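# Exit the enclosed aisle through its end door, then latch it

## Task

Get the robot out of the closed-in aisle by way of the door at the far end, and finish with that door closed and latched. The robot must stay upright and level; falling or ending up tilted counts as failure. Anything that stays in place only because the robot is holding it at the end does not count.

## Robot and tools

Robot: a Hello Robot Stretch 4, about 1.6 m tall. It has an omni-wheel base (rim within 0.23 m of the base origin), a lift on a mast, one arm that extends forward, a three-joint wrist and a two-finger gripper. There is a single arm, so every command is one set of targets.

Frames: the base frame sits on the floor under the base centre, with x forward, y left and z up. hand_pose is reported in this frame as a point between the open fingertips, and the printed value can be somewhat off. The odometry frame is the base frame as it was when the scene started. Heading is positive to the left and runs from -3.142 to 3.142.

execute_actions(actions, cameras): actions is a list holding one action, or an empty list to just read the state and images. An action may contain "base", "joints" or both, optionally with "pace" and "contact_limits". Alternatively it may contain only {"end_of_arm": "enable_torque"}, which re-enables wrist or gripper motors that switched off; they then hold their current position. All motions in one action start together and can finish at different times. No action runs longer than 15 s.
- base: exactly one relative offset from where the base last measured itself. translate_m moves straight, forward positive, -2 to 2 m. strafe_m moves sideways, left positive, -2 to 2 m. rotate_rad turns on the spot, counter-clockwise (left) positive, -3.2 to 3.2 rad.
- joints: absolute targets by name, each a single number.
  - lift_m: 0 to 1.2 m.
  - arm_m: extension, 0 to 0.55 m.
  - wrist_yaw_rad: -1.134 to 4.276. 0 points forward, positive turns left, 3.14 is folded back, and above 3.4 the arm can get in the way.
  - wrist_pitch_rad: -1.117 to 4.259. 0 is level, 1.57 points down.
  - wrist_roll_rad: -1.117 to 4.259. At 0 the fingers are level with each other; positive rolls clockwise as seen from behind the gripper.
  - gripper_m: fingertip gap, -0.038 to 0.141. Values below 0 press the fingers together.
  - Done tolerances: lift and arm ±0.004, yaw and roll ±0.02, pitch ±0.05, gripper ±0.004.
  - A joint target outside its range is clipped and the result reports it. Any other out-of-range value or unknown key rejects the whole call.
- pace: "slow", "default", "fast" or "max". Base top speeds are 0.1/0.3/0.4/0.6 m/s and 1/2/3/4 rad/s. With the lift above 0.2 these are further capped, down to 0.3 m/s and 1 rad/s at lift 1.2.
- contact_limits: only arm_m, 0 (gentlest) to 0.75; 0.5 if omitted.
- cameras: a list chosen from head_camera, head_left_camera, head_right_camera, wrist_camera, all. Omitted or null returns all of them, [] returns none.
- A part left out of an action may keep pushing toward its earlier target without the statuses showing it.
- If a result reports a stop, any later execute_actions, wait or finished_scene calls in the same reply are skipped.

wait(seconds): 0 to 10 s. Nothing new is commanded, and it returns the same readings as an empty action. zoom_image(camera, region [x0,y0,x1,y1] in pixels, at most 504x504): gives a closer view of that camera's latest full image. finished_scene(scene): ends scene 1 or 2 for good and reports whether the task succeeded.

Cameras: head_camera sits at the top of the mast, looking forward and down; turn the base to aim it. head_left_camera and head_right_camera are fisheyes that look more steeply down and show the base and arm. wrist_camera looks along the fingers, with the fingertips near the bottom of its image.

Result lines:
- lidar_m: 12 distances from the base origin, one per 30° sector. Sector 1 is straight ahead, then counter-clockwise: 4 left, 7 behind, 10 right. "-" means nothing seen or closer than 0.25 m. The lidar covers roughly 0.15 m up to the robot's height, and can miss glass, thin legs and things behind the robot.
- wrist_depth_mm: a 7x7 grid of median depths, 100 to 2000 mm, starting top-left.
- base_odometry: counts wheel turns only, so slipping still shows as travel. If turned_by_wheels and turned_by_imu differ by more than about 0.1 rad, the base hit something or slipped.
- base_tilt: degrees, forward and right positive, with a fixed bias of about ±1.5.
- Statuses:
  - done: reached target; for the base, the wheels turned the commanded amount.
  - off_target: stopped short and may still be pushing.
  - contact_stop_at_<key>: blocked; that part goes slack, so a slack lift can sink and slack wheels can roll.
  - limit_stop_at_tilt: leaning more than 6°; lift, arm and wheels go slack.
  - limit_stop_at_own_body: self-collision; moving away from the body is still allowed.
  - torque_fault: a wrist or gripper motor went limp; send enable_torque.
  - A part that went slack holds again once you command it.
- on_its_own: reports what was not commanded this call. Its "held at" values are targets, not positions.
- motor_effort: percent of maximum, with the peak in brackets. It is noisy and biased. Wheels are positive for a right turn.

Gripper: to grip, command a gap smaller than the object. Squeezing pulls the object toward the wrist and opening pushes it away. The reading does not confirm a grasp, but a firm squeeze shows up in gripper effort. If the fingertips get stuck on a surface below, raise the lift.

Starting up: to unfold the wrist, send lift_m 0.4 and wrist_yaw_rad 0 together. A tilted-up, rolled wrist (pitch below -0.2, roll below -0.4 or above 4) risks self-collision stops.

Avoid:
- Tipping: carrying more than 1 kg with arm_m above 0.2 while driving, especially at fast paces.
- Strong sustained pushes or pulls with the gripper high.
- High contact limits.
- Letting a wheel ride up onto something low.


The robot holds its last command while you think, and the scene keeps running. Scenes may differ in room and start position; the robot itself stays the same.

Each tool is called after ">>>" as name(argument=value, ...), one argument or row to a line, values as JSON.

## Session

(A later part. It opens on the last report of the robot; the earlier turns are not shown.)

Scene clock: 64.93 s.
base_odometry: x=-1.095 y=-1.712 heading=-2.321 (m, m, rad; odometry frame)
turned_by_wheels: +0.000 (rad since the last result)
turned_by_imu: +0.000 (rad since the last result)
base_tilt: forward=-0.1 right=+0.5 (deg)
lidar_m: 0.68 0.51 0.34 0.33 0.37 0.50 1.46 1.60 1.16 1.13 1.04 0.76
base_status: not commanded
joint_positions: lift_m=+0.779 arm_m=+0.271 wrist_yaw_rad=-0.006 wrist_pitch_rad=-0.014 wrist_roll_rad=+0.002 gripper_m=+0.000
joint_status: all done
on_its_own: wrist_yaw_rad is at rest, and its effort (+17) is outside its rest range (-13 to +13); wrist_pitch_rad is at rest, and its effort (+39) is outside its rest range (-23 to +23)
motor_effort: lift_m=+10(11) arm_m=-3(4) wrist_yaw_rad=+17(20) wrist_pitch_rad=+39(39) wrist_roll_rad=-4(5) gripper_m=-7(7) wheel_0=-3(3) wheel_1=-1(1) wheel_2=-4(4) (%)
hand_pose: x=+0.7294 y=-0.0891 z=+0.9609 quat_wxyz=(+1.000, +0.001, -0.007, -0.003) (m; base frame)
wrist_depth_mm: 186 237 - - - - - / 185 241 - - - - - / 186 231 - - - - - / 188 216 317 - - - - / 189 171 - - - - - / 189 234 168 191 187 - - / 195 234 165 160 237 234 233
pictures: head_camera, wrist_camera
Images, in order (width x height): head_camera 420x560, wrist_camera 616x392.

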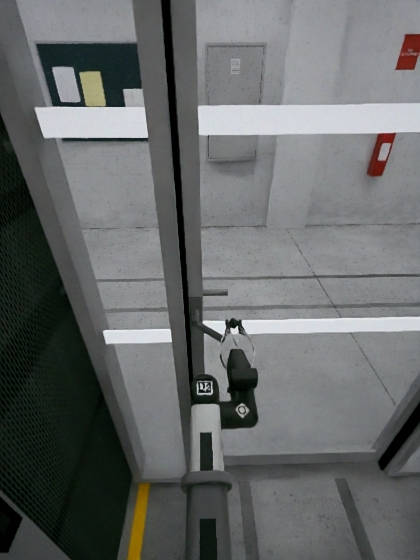

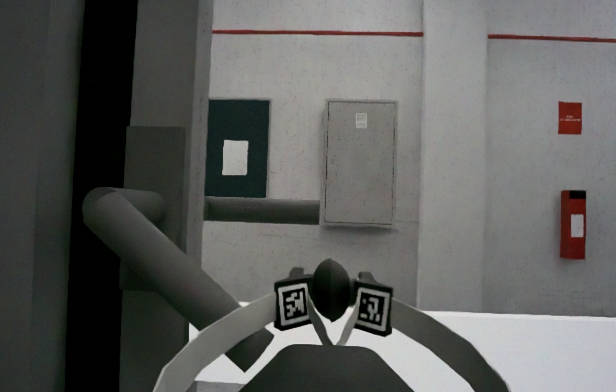

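About 45° now. Push gently.

>>> execute_actions(
  actions=[
    {"joints":{"arm_m":0.305},"pace":"slow","contact_limits":{"arm_m":0.35}},
  ],
  cameras=["head_camera","wrist_camera"],
)

Scene clock: 67.47 s.
base_odometry: x=-1.095 y=-1.712 heading=-2.321 (m, m, rad; odometry frame)
turned_by_wheels: -0.001 (rad since the last result)
turned_by_imu: -0.001 (rad since the last result)
base_tilt: forward=-0.1 right=+0.6 (deg)
lidar_m: 0.66 0.49 0.32 0.32 0.35 0.51 1.44 1.60 1.18 1.13 1.07 0.78
base_status: not commanded
joint_positions: lift_m=+0.779 arm_m=+0.304 wrist_yaw_rad=-0.012 wrist_pitch_rad=-0.012 wrist_roll_rad=+0.002 gripper_m=+0.000
joint_status: all done
on_its_own: wrist_yaw_rad is at rest, and its effort (+35) is outside its rest range (-13 to +13); wrist_pitch_rad is at rest, and its effort (+33) is outside its rest range (-23 to +23)
motor_effort: lift_m=+11(11) arm_m=+8(8) wrist_yaw_rad=+35(37) wrist_pitch_rad=+33(39) wrist_roll_rad=-4(4) gripper_m=-6(8) wheel_0=-4(3) wheel_1=-1(1) wheel_2=-10(11) (%)
contact_limits: arm_m 0.35
hand_pose: x=+0.7618 y=-0.0909 z=+0.9602 quat_wxyz=(+1.000, +0.001, -0.006, -0.006) (m; base frame)
wrist_depth_mm: 174 236 - - - - - / 174 236 - - - - - / 175 227 - - - - - / 171 224 314 - - - - / 172 166 - - - - - / 177 232 163 191 185 - - / 181 232 159 137 229 224 223
pictures: head_camera, wrist_camera
Images, in order (width x height): head_camera 420x560, wrist_camera 616x392.

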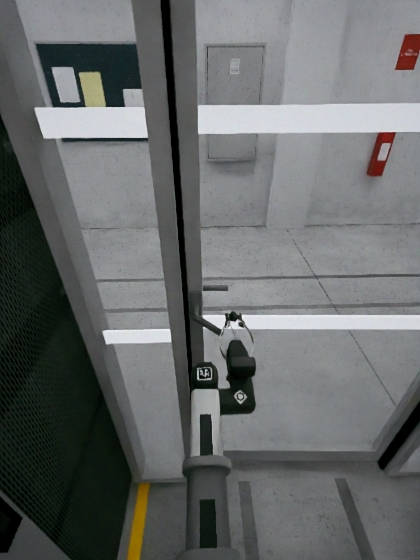

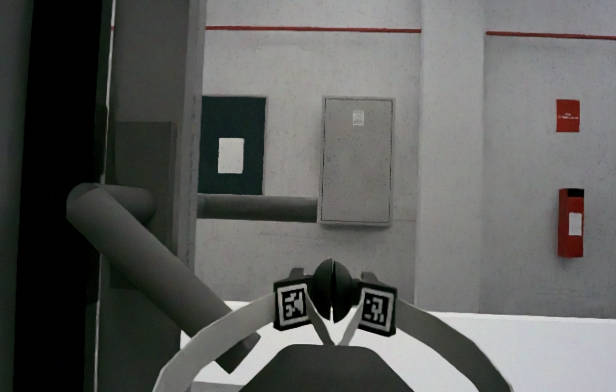

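>>> execute_actions(
  actions=[
    {"joints":{"arm_m":0.39},"pace":"slow","contact_limits":{"arm_m":0.35}},
  ],
  cameras=["head_camera","wrist_camera"],
)

Scene clock: 70.97 s.
base_odometry: x=-1.095 y=-1.712 heading=-2.320 (m, m, rad; odometry frame)
turned_by_wheels: +0.001 (rad since the last result)
turned_by_imu: +0.001 (rad since the last result)
base_tilt: forward=-0.1 right=+0.6 (deg)
lidar_m: 0.68 0.49 0.34 0.32 0.34 0.51 1.44 1.60 1.16 1.13 1.05 0.84
base_status: not commanded
joint_positions: lift_m=+0.778 arm_m=+0.389 wrist_yaw_rad=-0.008 wrist_pitch_rad=+0.003 wrist_roll_rad=+0.000 gripper_m=+0.000
joint_status: all done
on_its_own: wrist_yaw_rad is at rest, and its effort (+21) is outside its rest range (-13 to +13)
motor_effort: lift_m=+16(16) arm_m=+8(10) wrist_yaw_rad=+21(48) wrist_pitch_rad=-8(34) wrist_roll_rad=+0(5) gripper_m=-3(9) wheel_0=+0(5) wheel_1=+1(3) wheel_2=-7(13) (%)
contact_limits: arm_m 0.35
hand_pose: x=+0.8473 y=-0.0896 z=+0.9557 quat_wxyz=(+1.000, +0.000, +0.001, -0.004) (m; base frame)
wrist_depth_mm: - - 260 - - - - / - - 264 - - - - / - 248 268 - - - - / - 175 165 301 - - - / - 246 - - - - - / - 247 240 202 186 217 - / - 246 242 142 224 211 208
pictures: head_camera, wrist_camera
Images, in order (width x height): head_camera 420x560, wrist_camera 616x392.

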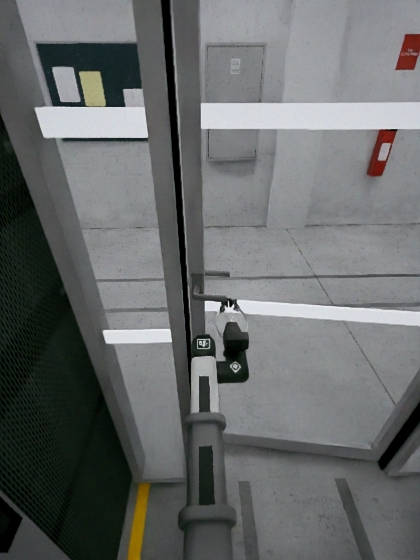

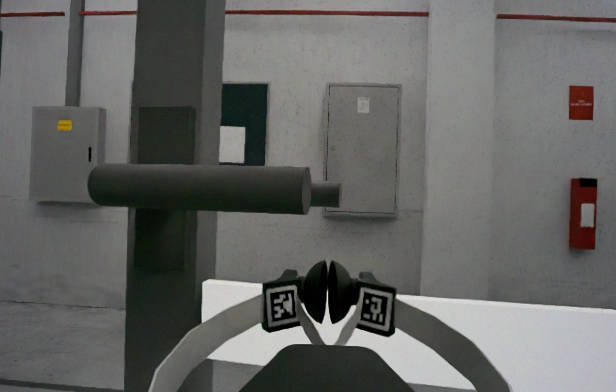

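>>> execute_actions(
  actions=[
    {"base":{"strafe_m":-0.12},"pace":"slow"},
  ],
  cameras=["head_camera","head_right_camera"],
)

Scene clock: 76.53 s.
base_odometry: x=-1.183 y=-1.630 heading=-2.319 (m, m, rad; odometry frame)
turned_by_wheels: +0.002 (rad since the last result)
turned_by_imu: +0.004 (rad since the last result)
base_tilt: forward=-0.1 right=+0.5 (deg)
lidar_m: 0.70 0.65 0.48 0.44 0.48 0.68 2.02 1.47 1.05 1.01 1.01 0.86
base_status: done
joint_positions: lift_m=+0.778 arm_m=+0.389 wrist_yaw_rad=+0.010 wrist_pitch_rad=+0.002 wrist_roll_rad=+0.000 gripper_m=+0.000
joint_status: not commanded
on_its_own: wrist_yaw_rad is at rest, and its effort (-29) is outside its rest range (-13 to +13)
motor_effort: lift_m=+16(16) arm_m=+8(8) wrist_yaw_rad=-29(29) wrist_pitch_rad=-7(8) wrist_roll_rad=+0(0) gripper_m=-6(7) wheel_0=+17(19) wheel_1=+4(7) wheel_2=+2(5) (%)
hand_pose: x=+0.8488 y=-0.0846 z=+0.9557 quat_wxyz=(+1.000, +0.000, +0.001, +0.005) (m; base frame)
wrist_depth_mm: 271 - - - - - - / 273 - - - - - - / 266 - - - - - - / 191 345 - - - - - / 268 - - - - - - / 273 264 183 200 184 212 - / 273 1921 - 142 217 204 200
pictures: head_camera, head_right_camera
Images, in order (width x height): head_camera 420x560, head_right_camera 420x672.

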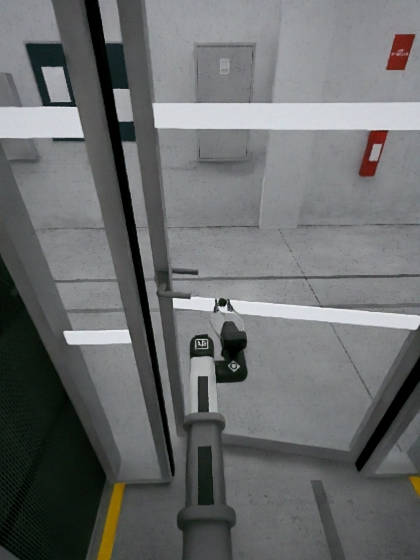

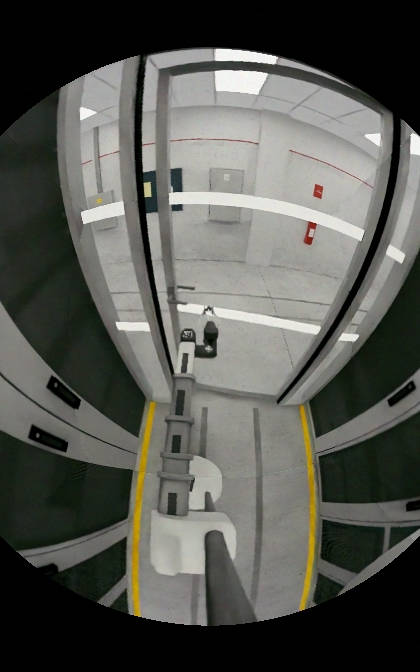

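>>> execute_actions(
  actions=[
    {"base":{"strafe_m":-0.17},"joints":{"lift_m":0.6},"pace":"slow"},
  ],
  cameras=[],
)

>>> execute_actions(
  actions=[
    {"base":{"translate_m":0.2},"pace":"slow"},
  ],
  cameras=["head_camera","head_right_camera"],
)

Scene clock: 84.83 s.
base_odometry: x=-1.307 y=-1.515 heading=-2.316 (m, m, rad; odometry frame)
turned_by_wheels: +0.003 (rad since the last result)
turned_by_imu: +0.006 (rad since the last result)
base_tilt: forward=-0.1 right=+0.5 (deg)
lidar_m: 0.84 0.77 0.65 0.61 0.67 0.94 2.81 1.21 0.86 0.84 0.87 0.82
base_status: done
joint_positions: lift_m=+0.600 arm_m=+0.389 wrist_yaw_rad=+0.015 wrist_pitch_rad=+0.001 wrist_roll_rad=+0.000 gripper_m=+0.000
joint_status: all done
on_its_own: wrist_yaw_rad is at rest, and its effort (-43) is outside its rest range (-13 to +13)
motor_effort: lift_m=+15(15) arm_m=+8(8) wrist_yaw_rad=-43(42) wrist_pitch_rad=-2(33) wrist_roll_rad=+0(0) gripper_m=-7(6) wheel_0=+22(22) wheel_1=+7(9) wheel_2=+3(3) (%)
hand_pose: x=+0.8492 y=-0.0832 z=+0.7783 quat_wxyz=(+1.000, +0.000, +0.000, +0.007) (m; base frame)
wrist_depth_mm: 394 387 259 235 218 203 193 / 304 279 259 239 223 - - / - - - - - - - / - - - - - - - / - - - - - - - / - - 185 189 - - - / 1808 1708 1921 141 1708 1808 1921
pictures: none
No camera images: the call's "cameras" was empty. Leave "cameras" out to get every camera's image.

Scene clock: 88.10 s.
base_odometry: x=-1.442 y=-1.662 heading=-2.315 (m, m, rad; odometry frame)
turned_by_wheels: +0.001 (rad since the last result)
turned_by_imu: +0.003 (rad since the last result)
base_tilt: forward=-0.1 right=+0.5 (deg)
lidar_m: 0.81 0.58 0.64 0.60 0.65 0.92 2.82 1.18 0.89 0.84 0.74 0.75
base_status: done
joint_positions: lift_m=+0.600 arm_m=+0.389 wrist_yaw_rad=-0.005 wrist_pitch_rad=+0.002 wrist_roll_rad=+0.000 gripper_m=+0.000
joint_status: not commanded
on_its_own: wrist_yaw_rad is at rest, and its effort (+15) is outside its rest range (-13 to +13)
motor_effort: lift_m=+16(16) arm_m=+5(8) wrist_yaw_rad=+15(54) wrist_pitch_rad=-7(8) wrist_roll_rad=+0(0) gripper_m=-5(6) wheel_0=+9(23) wheel_1=+8(15) wheel_2=-8(20) (%)
hand_pose: x=+0.8481 y=-0.0889 z=+0.7778 quat_wxyz=(+1.000, +0.000, +0.001, -0.003) (m; base frame)
wrist_depth_mm: - 415 - 270 216 188 171 / - 407 309 260 231 - - / - 421 - - - - - / - 421 - - - - - / - 421 - - - - - / - - - 193 186 - - / 1808 415 1708 1060 1921 1708 1983
pictures: head_camera, head_right_camera
Images, in order (width x height): head_camera 420x560, head_right_camera 420x672.

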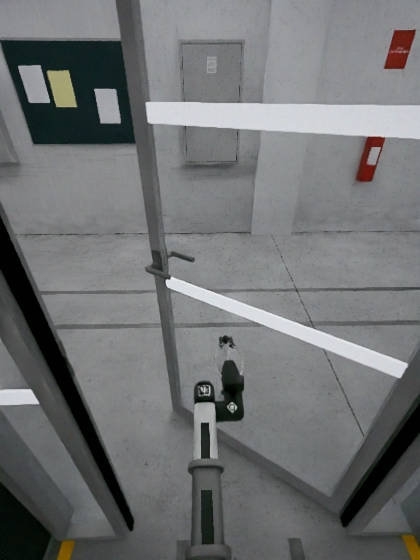

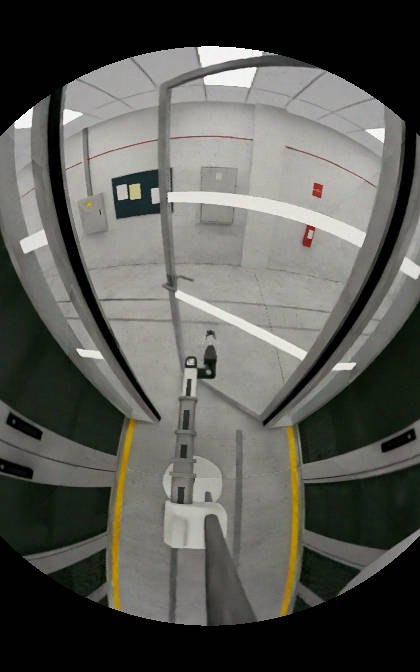

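>>> execute_actions(
  actions=[
    {"base":{"translate_m":0.2},"joints":{"arm_m":0.2},"pace":"slow"},
  ],
  cameras=["head_camera","head_right_camera"],
)

Scene clock: 93.57 s.
base_odometry: x=-1.578 y=-1.809 heading=-2.315 (m, m, rad; odometry frame)
turned_by_wheels: +0.000 (rad since the last result)
turned_by_imu: +0.000 (rad since the last result)
base_tilt: forward=-0.2 right=+0.5 (deg)
lidar_m: 0.64 0.45 0.44 0.60 0.66 0.92 2.79 1.22 0.89 0.84 0.59 0.59
base_status: done
joint_positions: lift_m=+0.600 arm_m=+0.200 wrist_yaw_rad=-0.006 wrist_pitch_rad=+0.002 wrist_roll_rad=+0.000 gripper_m=+0.000
joint_status: all done
on_its_own: wrist_yaw_rad is at rest, and its effort (+19) is outside its rest range (-13 to +13)
motor_effort: lift_m=+16(16) arm_m=+2(4) wrist_yaw_rad=+19(24) wrist_pitch_rad=-7(8) wrist_roll_rad=+0(0) gripper_m=-6(5) wheel_0=+7(11) wheel_1=+4(9) wheel_2=-8(13) (%)
hand_pose: x=+0.6584 y=-0.0893 z=+0.7778 quat_wxyz=(+1.000, +0.000, +0.001, -0.003) (m; base frame)
wrist_depth_mm: - 421 - 270 216 187 170 / - 402 312 263 231 - - / - 418 - - - - - / - 430 - - - - - / - 427 - - - - - / - 427 - 193 186 - - / 1808 421 1756 1060 1921 1756 1921
pictures: head_camera, head_right_camera
Images, in order (width x height): head_camera 420x560, head_right_camera 420x672.

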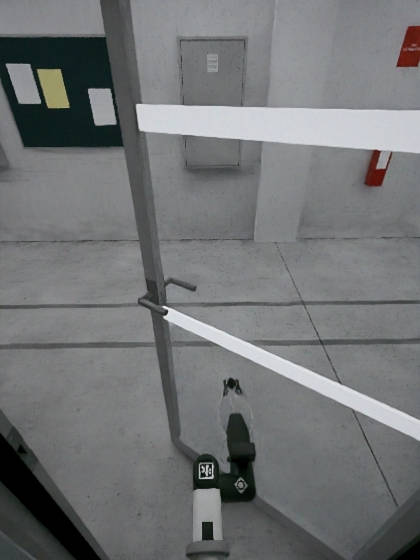

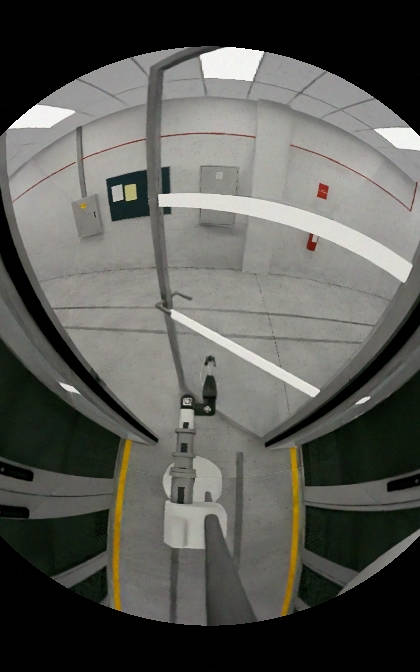

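>>> execute_actions(
  actions=[
    {"base":{"translate_m":0.35},"joints":{"arm_m":0.0},"pace":"slow"},
  ],
  cameras=["head_left_camera","head_right_camera"],
)

Scene clock: 103.37 s.
base_odometry: x=-1.814 y=-2.066 heading=-2.315 (m, m, rad; odometry frame)
turned_by_wheels: +0.001 (rad since the last result)
turned_by_imu: +0.000 (rad since the last result)
base_tilt: forward=-0.1 right=+0.5 (deg)
lidar_m: 0.47 3.08 4.29 0.30 0.63 0.91 2.76 1.22 0.90 0.45 0.38 0.38
base_status: done
joint_positions: lift_m=+0.600 arm_m=+0.000 wrist_yaw_rad=+0.001 wrist_pitch_rad=+0.002 wrist_roll_rad=+0.000 gripper_m=+0.000
joint_status: all done
motor_effort: lift_m=+16(16) arm_m=+1(5) wrist_yaw_rad=-1(26) wrist_pitch_rad=-7(11) wrist_roll_rad=+0(0) gripper_m=-6(3) wheel_0=+9(10) wheel_1=+6(7) wheel_2=-7(15) (%)
hand_pose: x=+0.4593 y=-0.0873 z=+0.7777 quat_wxyz=(+1.000, +0.000, +0.001, +0.000) (m; base frame)
wrist_depth_mm: - - 392 364 211 174 157 / - - 373 277 231 - - / - - 387 - - - - / - - 399 - - - - / - - 392 - - - - / - - 382 194 186 - - / 1756 1863 1008 144 1983 1808 1983
pictures: head_left_camera, head_right_camera
Images, in order (width x height): head_left_camera 420x672, head_right_camera 420x672.

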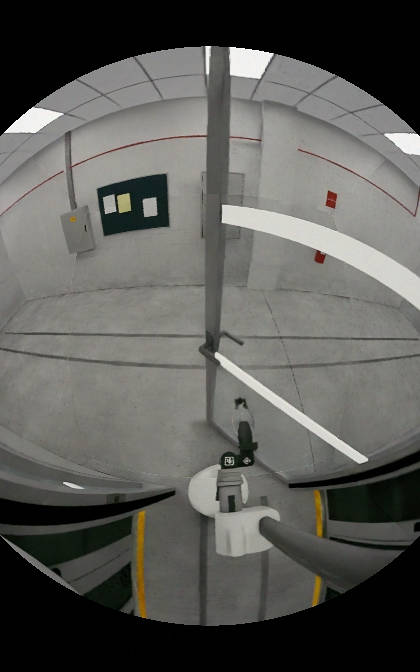

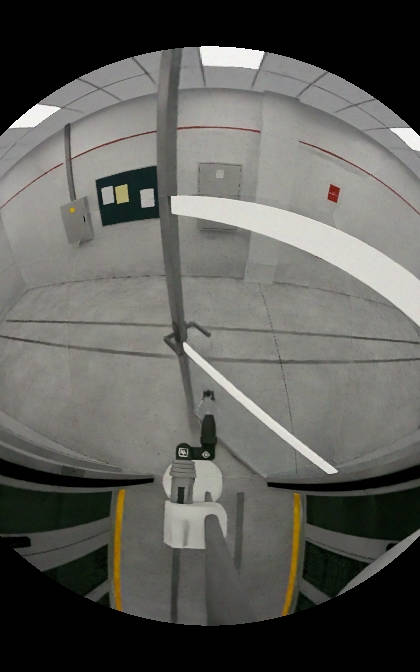

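>>> execute_actions(
  actions=[
    {"base":{"translate_m":0.15},"pace":"slow"},
  ],
  cameras=["head_left_camera","head_right_camera"],
)

Scene clock: 107.43 s.
base_odometry: x=-1.916 y=-2.176 heading=-2.314 (m, m, rad; odometry frame)
turned_by_wheels: +0.001 (rad since the last result)
turned_by_imu: +0.001 (rad since the last result)
base_tilt: forward=-0.1 right=+0.5 (deg)
lidar_m: 0.43 2.93 4.14 0.59 0.33 0.87 2.70 1.22 0.56 0.37 0.34 0.34
base_status: done
joint_positions: lift_m=+0.600 arm_m=+0.000 wrist_yaw_rad=+0.003 wrist_pitch_rad=+0.002 wrist_roll_rad=+0.000 gripper_m=+0.000
joint_status: not commanded
motor_effort: lift_m=+16(16) arm_m=+1(1) wrist_yaw_rad=-9(8) wrist_pitch_rad=-7(7) wrist_roll_rad=+0(0) gripper_m=-6(6) wheel_0=+9(10) wheel_1=+5(4) wheel_2=-5(11) (%)
hand_pose: x=+0.4595 y=-0.0866 z=+0.7777 quat_wxyz=(+1.000, +0.000, +0.001, +0.001) (m; base frame)
wrist_depth_mm: - - - 297 206 163 - / - - - 281 244 - - / - - - 310 - - - / - - - - - - - / - - - 306 - - - / - - - 193 186 - - / 1808 1808 332 142 1808 1808 1983
pictures: head_left_camera, head_right_camera
Images, in order (width x height): head_left_camera 420x672, head_right_camera 420x672.

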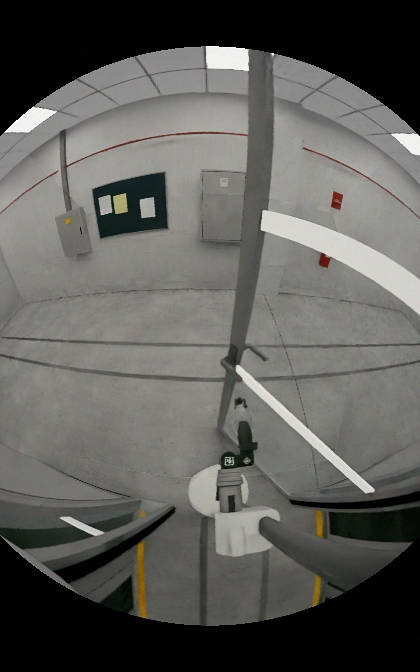

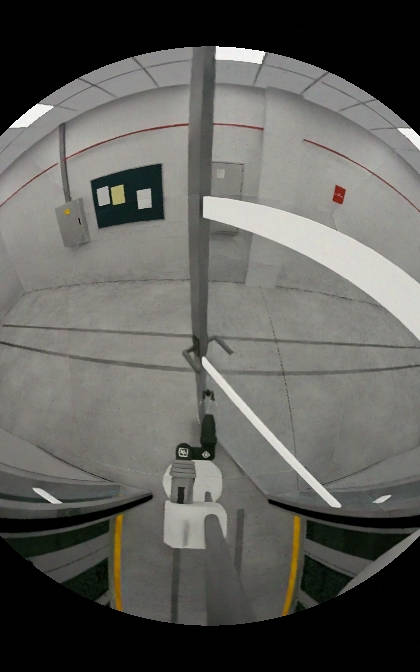

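>>> execute_actions(
  actions=[
    {"base":{"translate_m":0.15},"joints":{"wrist_yaw_rad":1.8},"pace":"slow"},
  ],
  cameras=["head_left_camera","head_right_camera"],
)

Scene clock: 112.30 s.
base_odometry: x=-2.017 y=-2.286 heading=-2.314 (m, m, rad; odometry frame)
turned_by_wheels: +0.000 (rad since the last result)
turned_by_imu: +0.022 (rad since the last result)
base_tilt: forward=-0.1 right=+0.5 (deg)
lidar_m: 0.25 2.80 3.99 0.93 0.40 0.44 3.00 1.19 0.40 0.25 0.25 0.25
base_status: done
joint_positions: lift_m=+0.600 arm_m=+0.000 wrist_yaw_rad=+1.800 wrist_pitch_rad=+0.002 wrist_roll_rad=+0.000 gripper_m=+0.000
joint_status: all done
motor_effort: lift_m=+18(18) arm_m=+1(2) wrist_yaw_rad=+1(40) wrist_pitch_rad=-8(9) wrist_roll_rad=+0(0) gripper_m=-6(6) wheel_0=+6(18) wheel_1=+1(15) wheel_2=-7(19) (%)
hand_pose: x=+0.1904 y=+0.3008 z=+0.7776 quat_wxyz=(+0.622, -0.001, +0.001, +0.783) (m; base frame)
wrist_depth_mm: 715 676 946 1576 - - - / 715 668 946 1618 - - - / 627 676 960 1661 - - - / 707 683 960 1661 - - - / 699 683 976 1499 - - - / 707 683 878 193 187 - - / 699 668 917 133 1921 1756 1983
pictures: head_left_camera, head_right_camera
Images, in order (width x height): head_left_camera 420x672, head_right_camera 420x672.

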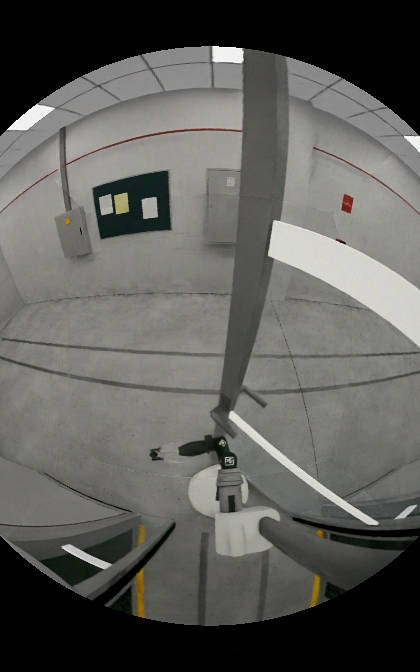

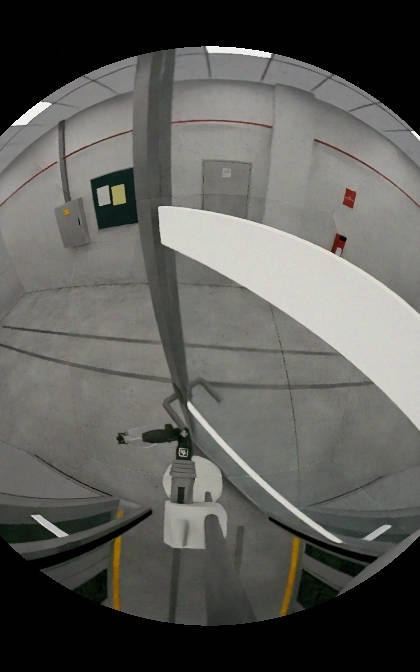

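>>> execute_actions(
  actions=[
    {"base":{"translate_m":0.12},"joints":{"wrist_yaw_rad":3.1},"pace":"slow"},
  ],
  cameras=["head_left_camera","head_right_camera"],
)

Scene clock: 120.93 s.
base_odometry: x=-2.098 y=-2.375 heading=-2.314 (m, m, rad; odometry frame)
turned_by_wheels: +0.000 (rad since the last result)
turned_by_imu: +0.000 (rad since the last result)
base_tilt: forward=-0.1 right=+0.5 (deg)
lidar_m: 0.25 2.68 3.81 1.33 0.61 0.49 2.96 1.23 0.34 0.25 3.46 0.25
base_status: done
joint_positions: lift_m=+0.600 arm_m=+0.000 wrist_yaw_rad=+3.100 wrist_pitch_rad=+0.002 wrist_roll_rad=+0.000 gripper_m=+0.000
joint_status: all done
motor_effort: lift_m=+18(18) arm_m=+1(1) wrist_yaw_rad=+2(5) wrist_pitch_rad=-7(8) wrist_roll_rad=+0(1) gripper_m=-6(6) wheel_0=+7(10) wheel_1=+2(3) wheel_2=-8(12) (%)
hand_pose: x=-0.1139 y=+0.0994 z=+0.7776 quat_wxyz=(+0.021, -0.001, +0.000, +1.000) (m; base frame)
wrist_depth_mm: - 143 262 - - 539 820 / - 114 143 - - 535 820 / - 118 146 - - 535 539 / 131 142 208 - - 535 778 / 1336 1921 - - - 530 798 / 1366 1983 - 193 187 530 788 / 1430 1756 1808 133 1921 500 788
pictures: head_left_camera, head_right_camera
Images, in order (width x height): head_left_camera 420x672, head_right_camera 420x672.

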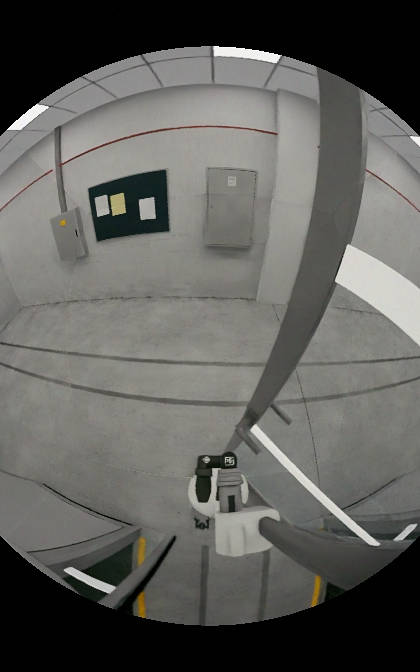

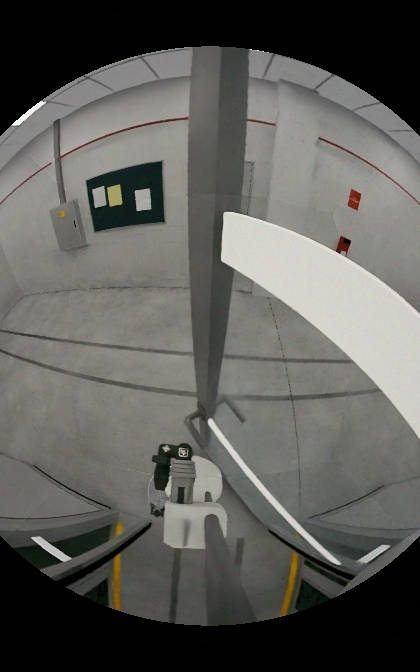

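>>> execute_actions(
  actions=[
    {"base":{"translate_m":0.3},"pace":"slow"},
  ],
  cameras=["head_left_camera","head_right_camera"],
)

Scene clock: 128.37 s.
base_odometry: x=-2.300 y=-2.596 heading=-2.313 (m, m, rad; odometry frame)
turned_by_wheels: +0.000 (rad since the last result)
turned_by_imu: +0.000 (rad since the last result)
base_tilt: forward=-0.2 right=+0.6 (deg)
lidar_m: 2.11 2.34 3.20 2.91 0.96 0.74 2.85 0.65 0.28 0.25 2.92 2.23
base_status: done
joint_positions: lift_m=+0.600 arm_m=+0.000 wrist_yaw_rad=+3.100 wrist_pitch_rad=+0.002 wrist_roll_rad=+0.000 gripper_m=+0.000
joint_status: not commanded
motor_effort: lift_m=+18(18) arm_m=+1(1) wrist_yaw_rad=+0(1) wrist_pitch_rad=-8(8) wrist_roll_rad=+0(0) gripper_m=-7(6) wheel_0=+6(10) wheel_1=+1(1) wheel_2=-6(12) (%)
hand_pose: x=-0.1139 y=+0.0994 z=+0.7776 quat_wxyz=(+0.021, -0.001, +0.000, +1.000) (m; base frame)
wrist_depth_mm: - 143 263 - - 1205 798 / - 114 143 - - 1205 788 / - 118 146 - - 1118 798 / 131 142 208 - - 1078 798 / 1366 1983 - - - 1182 788 / 1397 1983 - 193 187 1160 788 / 1430 1756 1808 133 842 831 788
pictures: head_left_camera, head_right_camera
Images, in order (width x height): head_left_camera 420x672, head_right_camera 420x672.

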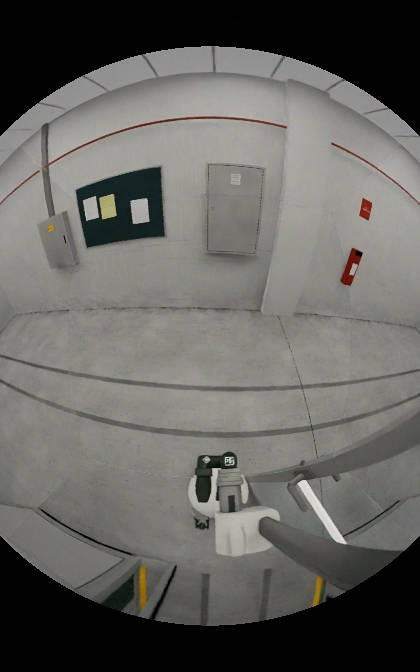

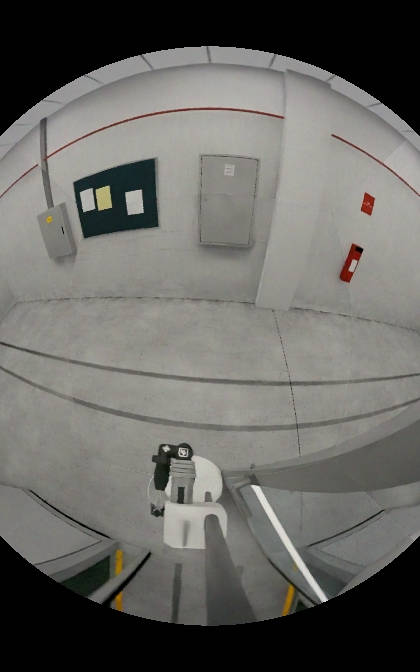

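>>> execute_actions(
  actions=[
    {"base":{"strafe_m":0.45},"pace":"slow"},
  ],
  cameras=["head_right_camera","wrist_camera"],
)

Scene clock: 135.17 s.
base_odometry: x=-1.969 y=-2.900 heading=-2.313 (m, m, rad; odometry frame)
turned_by_wheels: +0.000 (rad since the last result)
turned_by_imu: +0.001 (rad since the last result)
base_tilt: forward=-0.1 right=+0.5 (deg)
lidar_m: 2.17 2.38 3.40 2.48 0.93 0.69 0.58 0.53 0.97 3.58 3.07 2.22
base_status: done
joint_positions: lift_m=+0.600 arm_m=+0.000 wrist_yaw_rad=+3.100 wrist_pitch_rad=+0.002 wrist_roll_rad=+0.000 gripper_m=+0.000
joint_status: not commanded
motor_effort: lift_m=+18(18) arm_m=+1(1) wrist_yaw_rad=+1(1) wrist_pitch_rad=-8(8) wrist_roll_rad=+0(0) gripper_m=-5(6) wheel_0=-3(5) wheel_1=+3(10) wheel_2=-1(3) (%)
hand_pose: x=-0.1139 y=+0.0994 z=+0.7776 quat_wxyz=(+0.021, -0.001, +0.000, +1.000) (m; base frame)
wrist_depth_mm: - 143 260 - 798 788 778 / - 117 143 - 788 778 768 / - 118 147 842 798 778 768 / 131 142 208 - 788 778 768 / 1983 - 866 - 778 778 768 / - - 809 193 186 778 768 / 1708 1756 809 132 778 768 778
pictures: head_right_camera, wrist_camera
Images, in order (width x height): head_right_camera 420x672, wrist_camera 616x392.

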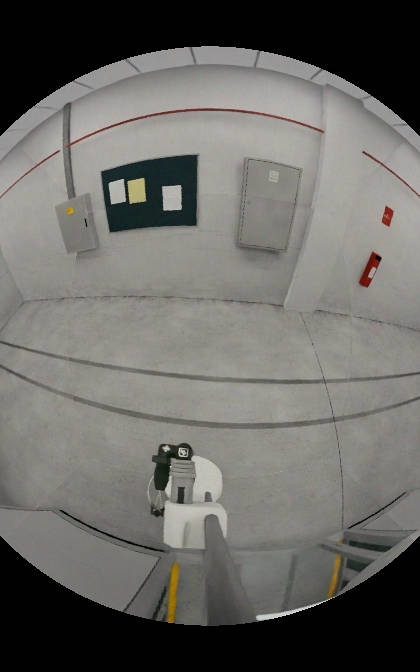

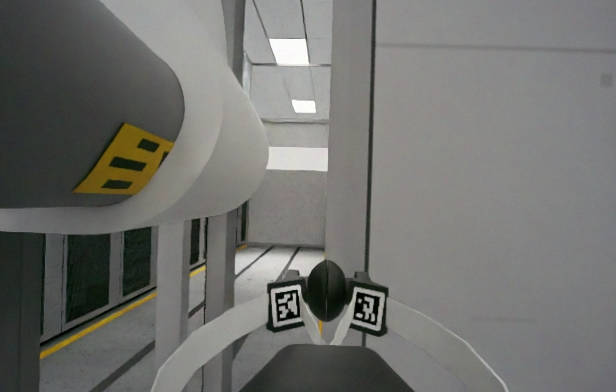

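>>> execute_actions(
  actions=[
    {"base":{"rotate_rad":-2.75}},
  ],
)

Scene clock: 138.70 s.
base_odometry: x=-1.969 y=-2.900 heading=+1.220 (m, m, rad; odometry frame)
turned_by_wheels: -2.750 (rad since the last result)
turned_by_imu: -2.730 (rad since the last result)
base_tilt: forward=+0.0 right=+0.5 (deg)
lidar_m: 0.65 0.91 1.95 3.59 2.31 2.18 2.32 2.98 4.55 1.05 0.73 0.68
base_status: done
joint_positions: lift_m=+0.600 arm_m=+0.000 wrist_yaw_rad=+3.100 wrist_pitch_rad=+0.002 wrist_roll_rad=+0.000 gripper_m=+0.000
joint_status: not commanded
motor_effort: lift_m=+18(18) arm_m=+1(1) wrist_yaw_rad=+1(2) wrist_pitch_rad=-8(8) wrist_roll_rad=+0(0) gripper_m=-7(6) wheel_0=+1(7) wheel_1=+2(9) wheel_2=+1(6) (%)
hand_pose: x=-0.1139 y=+0.0994 z=+0.7776 quat_wxyz=(+0.021, -0.001, +0.000, +1.000) (m; base frame)
wrist_depth_mm: - 143 262 - - - 1921 / - 117 143 - - - 1863 / - 118 146 - - - 1921 / 131 142 208 - - - 1983 / - - - - - - 1983 / - - - 193 186 - 1983 / 1708 1863 1756 133 1983 1808 1921
pictures: head_camera, head_left_camera, head_right_camera, wrist_camera
Images, in order (width x height): head_camera 420x560, head_left_camera 420x672, head_right_camera 420x672, wrist_camera 616x392.

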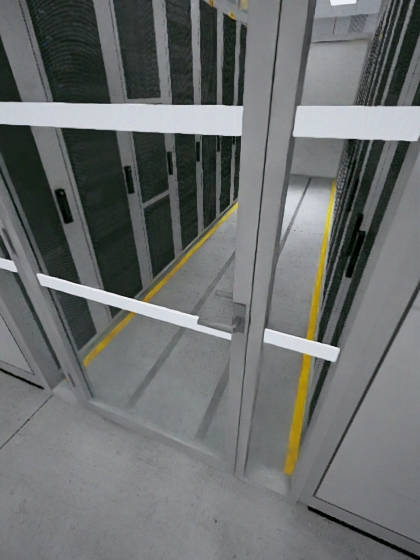

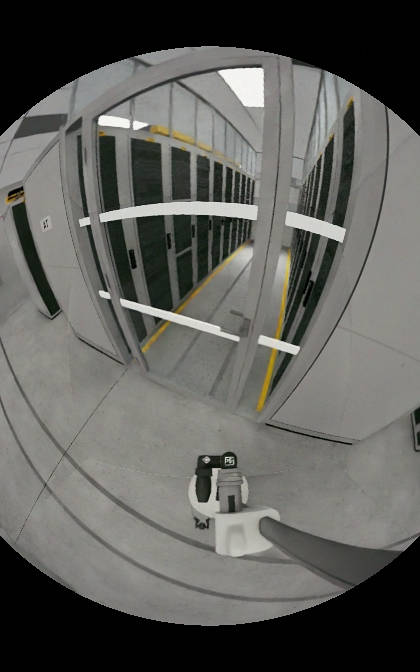

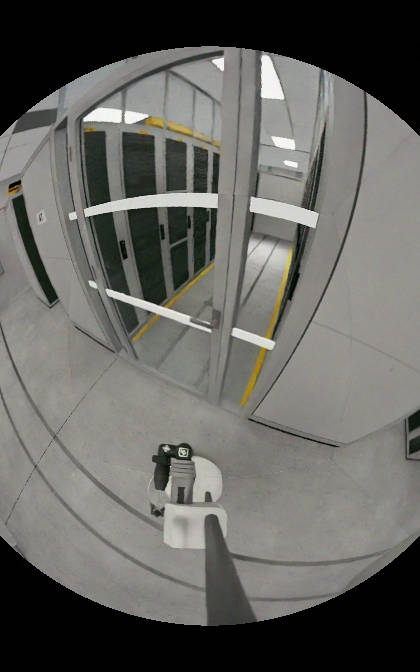

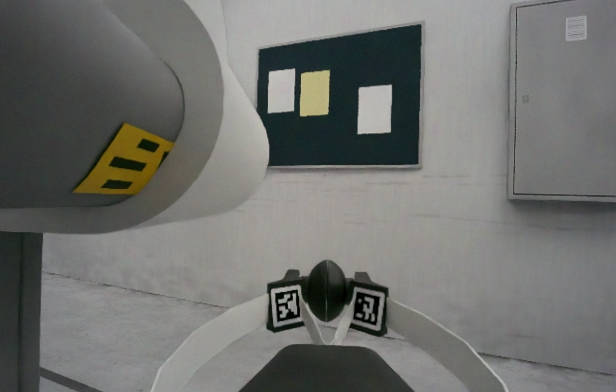

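>>> zoom_image(
  camera="head_camera",
  region=[170, 280, 350, 500],
)

Region (170, 280, 350, 500) of head_camera's 420x560 image, scaled by 2.291, with more detail than that image has; it fills the left 412 columns of this view, and the rest is white.

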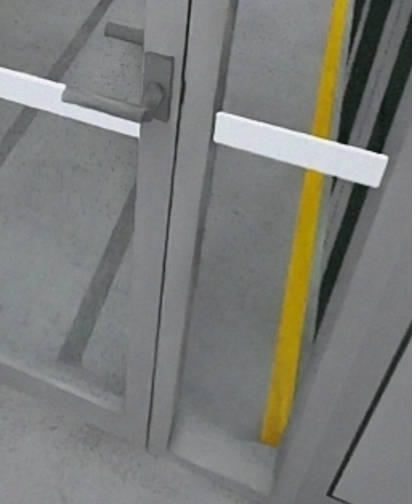

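>>> execute_actions(
  actions=[
    {"base":{"rotate_rad":0.12},"joints":{"wrist_yaw_rad":0,"lift_m":0.5}},
  ],
  cameras=["head_camera","wrist_camera"],
)

Scene clock: 144.80 s.
base_odometry: x=-1.969 y=-2.900 heading=+1.340 (m, m, rad; odometry frame)
turned_by_wheels: +0.120 (rad since the last result)
turned_by_imu: +0.119 (rad since the last result)
base_tilt: forward=-0.1 right=+0.5 (deg)
lidar_m: 0.64 1.01 3.59 3.14 2.21 2.18 2.38 3.30 2.48 0.96 0.70 0.67
base_status: done
joint_positions: lift_m=+0.500 arm_m=+0.000 wrist_yaw_rad=+0.000 wrist_pitch_rad=+0.003 wrist_roll_rad=+0.000 gripper_m=+0.000
joint_status: all done
motor_effort: lift_m=+16(15) arm_m=+1(1) wrist_yaw_rad=-1(6) wrist_pitch_rad=-8(7) wrist_roll_rad=+0(0) gripper_m=-5(7) wheel_0=-1(5) wheel_1=-3(6) wheel_2=-1(6) (%)
hand_pose: x=+0.4593 y=-0.0873 z=+0.6777 quat_wxyz=(+1.000, +0.000, +0.001, +0.000) (m; base frame)
wrist_depth_mm: 1138 1430 1756 - 484 424 402 / 1118 1025 715 591 492 427 - / 1098 1430 1808 - - 427 - / 1118 1366 1863 - - 433 - / 1118 1430 1808 - 455 445 - / 1138 1430 1708 193 187 462 - / 1118 1430 1537 133 439 413 1756
pictures: head_camera, wrist_camera
Images, in order (width x height): head_camera 420x560, wrist_camera 616x392.

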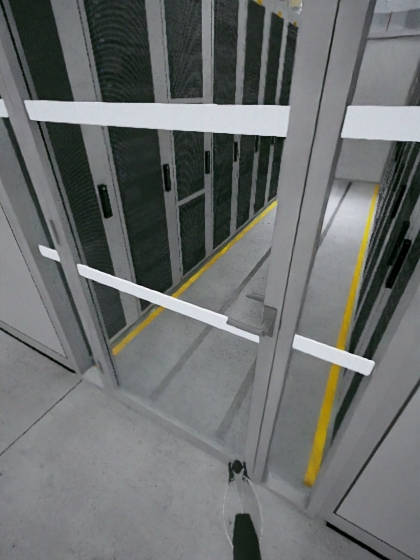

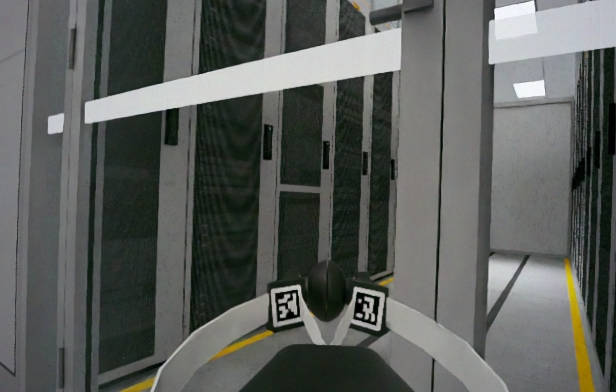

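>>> execute_actions(
  actions=[
    {"joints":{"arm_m":0.3}},
  ],
  cameras=[],
)

>>> execute_actions(
  actions=[
    {"joints":{"arm_m":0.4},"pace":"slow","contact_limits":{"arm_m":0.3}},
  ],
  cameras=["head_camera","wrist_camera"],
)

Scene clock: 149.67 s.
base_odometry: x=-1.969 y=-2.900 heading=+1.340 (m, m, rad; odometry frame)
turned_by_wheels: +0.001 (rad since the last result)
turned_by_imu: +0.005 (rad since the last result)
base_tilt: forward=-0.1 right=+0.5 (deg)
lidar_m: 0.63 1.02 3.56 3.15 2.24 2.17 2.37 3.30 2.47 0.94 0.69 0.67
base_status: not commanded
joint_positions: lift_m=+0.500 arm_m=+0.285 wrist_yaw_rad=+0.000 wrist_pitch_rad=+0.002 wrist_roll_rad=+0.000 gripper_m=+0.000
joint_status: arm_m contact_stop (moved +0.286 of +0.300)
on_its_own: arm_m is slack since a contact_stop (your +0.300 is given up)
motor_effort: lift_m=+16(16) arm_m=+0(20) wrist_yaw_rad=+1(50) wrist_pitch_rad=-7(8) wrist_roll_rad=+0(0) gripper_m=-6(6) wheel_0=+5(6) wheel_1=+2(3) wheel_2=-2(15) (%)
hand_pose: x=+0.7448 y=-0.0874 z=+0.6777 quat_wxyz=(+1.000, +0.000, +0.001, +0.000) (m; base frame)
wrist_depth_mm: 508 424 1537 - - - 166 / 1008 1229 1537 - - - 166 / 1042 1229 1576 - - - 165 / 1042 1255 1576 - - - 165 / 1042 1255 1576 - - - 165 / 1042 1255 1430 194 186 - 164 / 1060 1229 1537 141 1708 169 163
pictures: none
No camera images: the call's "cameras" was empty. Leave "cameras" out to get every camera's image.

not run: a stop came earlier in this reply.

That pushed the door firmly. Retract and check.

>>> execute_actions(
  actions=[
    {"joints":{"arm_m":0.1},"pace":"fast"},
  ],
  cameras=["head_camera","wrist_camera"],
)

>>> zoom_image(
  camera="head_camera",
  region=[200, 280, 380, 500],
)

Scene clock: 153.23 s.
base_odometry: x=-1.969 y=-2.900 heading=+1.340 (m, m, rad; odometry frame)
turned_by_wheels: +0.000 (rad since the last result)
turned_by_imu: +0.000 (rad since the last result)
base_tilt: forward=-0.1 right=+0.6 (deg)
lidar_m: 0.63 1.02 3.57 3.12 2.22 2.18 2.39 3.32 2.47 0.97 0.69 0.67
base_status: not commanded
joint_positions: lift_m=+0.500 arm_m=+0.101 wrist_yaw_rad=+0.000 wrist_pitch_rad=+0.003 wrist_roll_rad=+0.000 gripper_m=+0.000
joint_status: all done
motor_effort: lift_m=+16(16) arm_m=-4(4) wrist_yaw_rad=+0(6) wrist_pitch_rad=-8(8) wrist_roll_rad=+0(0) gripper_m=-5(7) wheel_0=+3(5) wheel_1=+1(1) wheel_2=-2(2) (%)
hand_pose: x=+0.5601 y=-0.0875 z=+0.6777 quat_wxyz=(+1.000, +0.000, +0.001, +0.000) (m; base frame)
wrist_depth_mm: 904 1308 1576 459 392 332 - / 854 750 1576 - - 325 - / 904 1366 1661 - - 325 - / 904 1366 1708 - - 324 - / 960 1366 1756 - - 324 - / 904 1366 1618 193 186 322 - / 891 1336 1537 132 353 304 1756
pictures: head_camera, wrist_camera
Images, in order (width x height): head_camera 420x560, wrist_camera 616x392.

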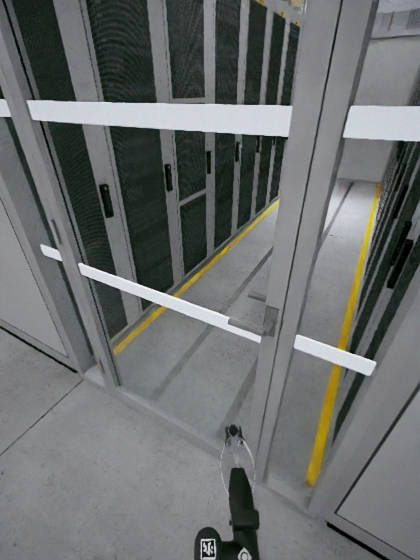

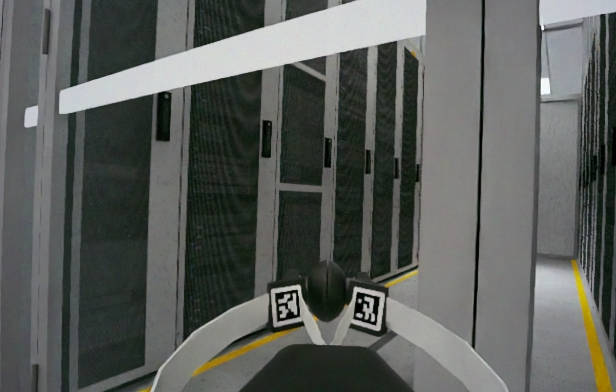

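Region (200, 280, 380, 500) of head_camera's 420x560 image, scaled by 2.291, with more detail than that image has; it fills the left 412 columns of this view, and the rest is white.

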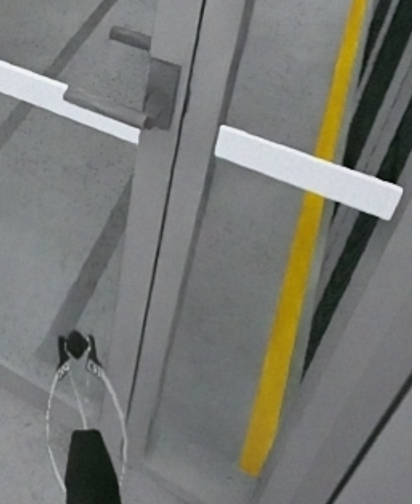

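>>> finished_scene(
  scene=1,
)

The scene is finished: the task was done.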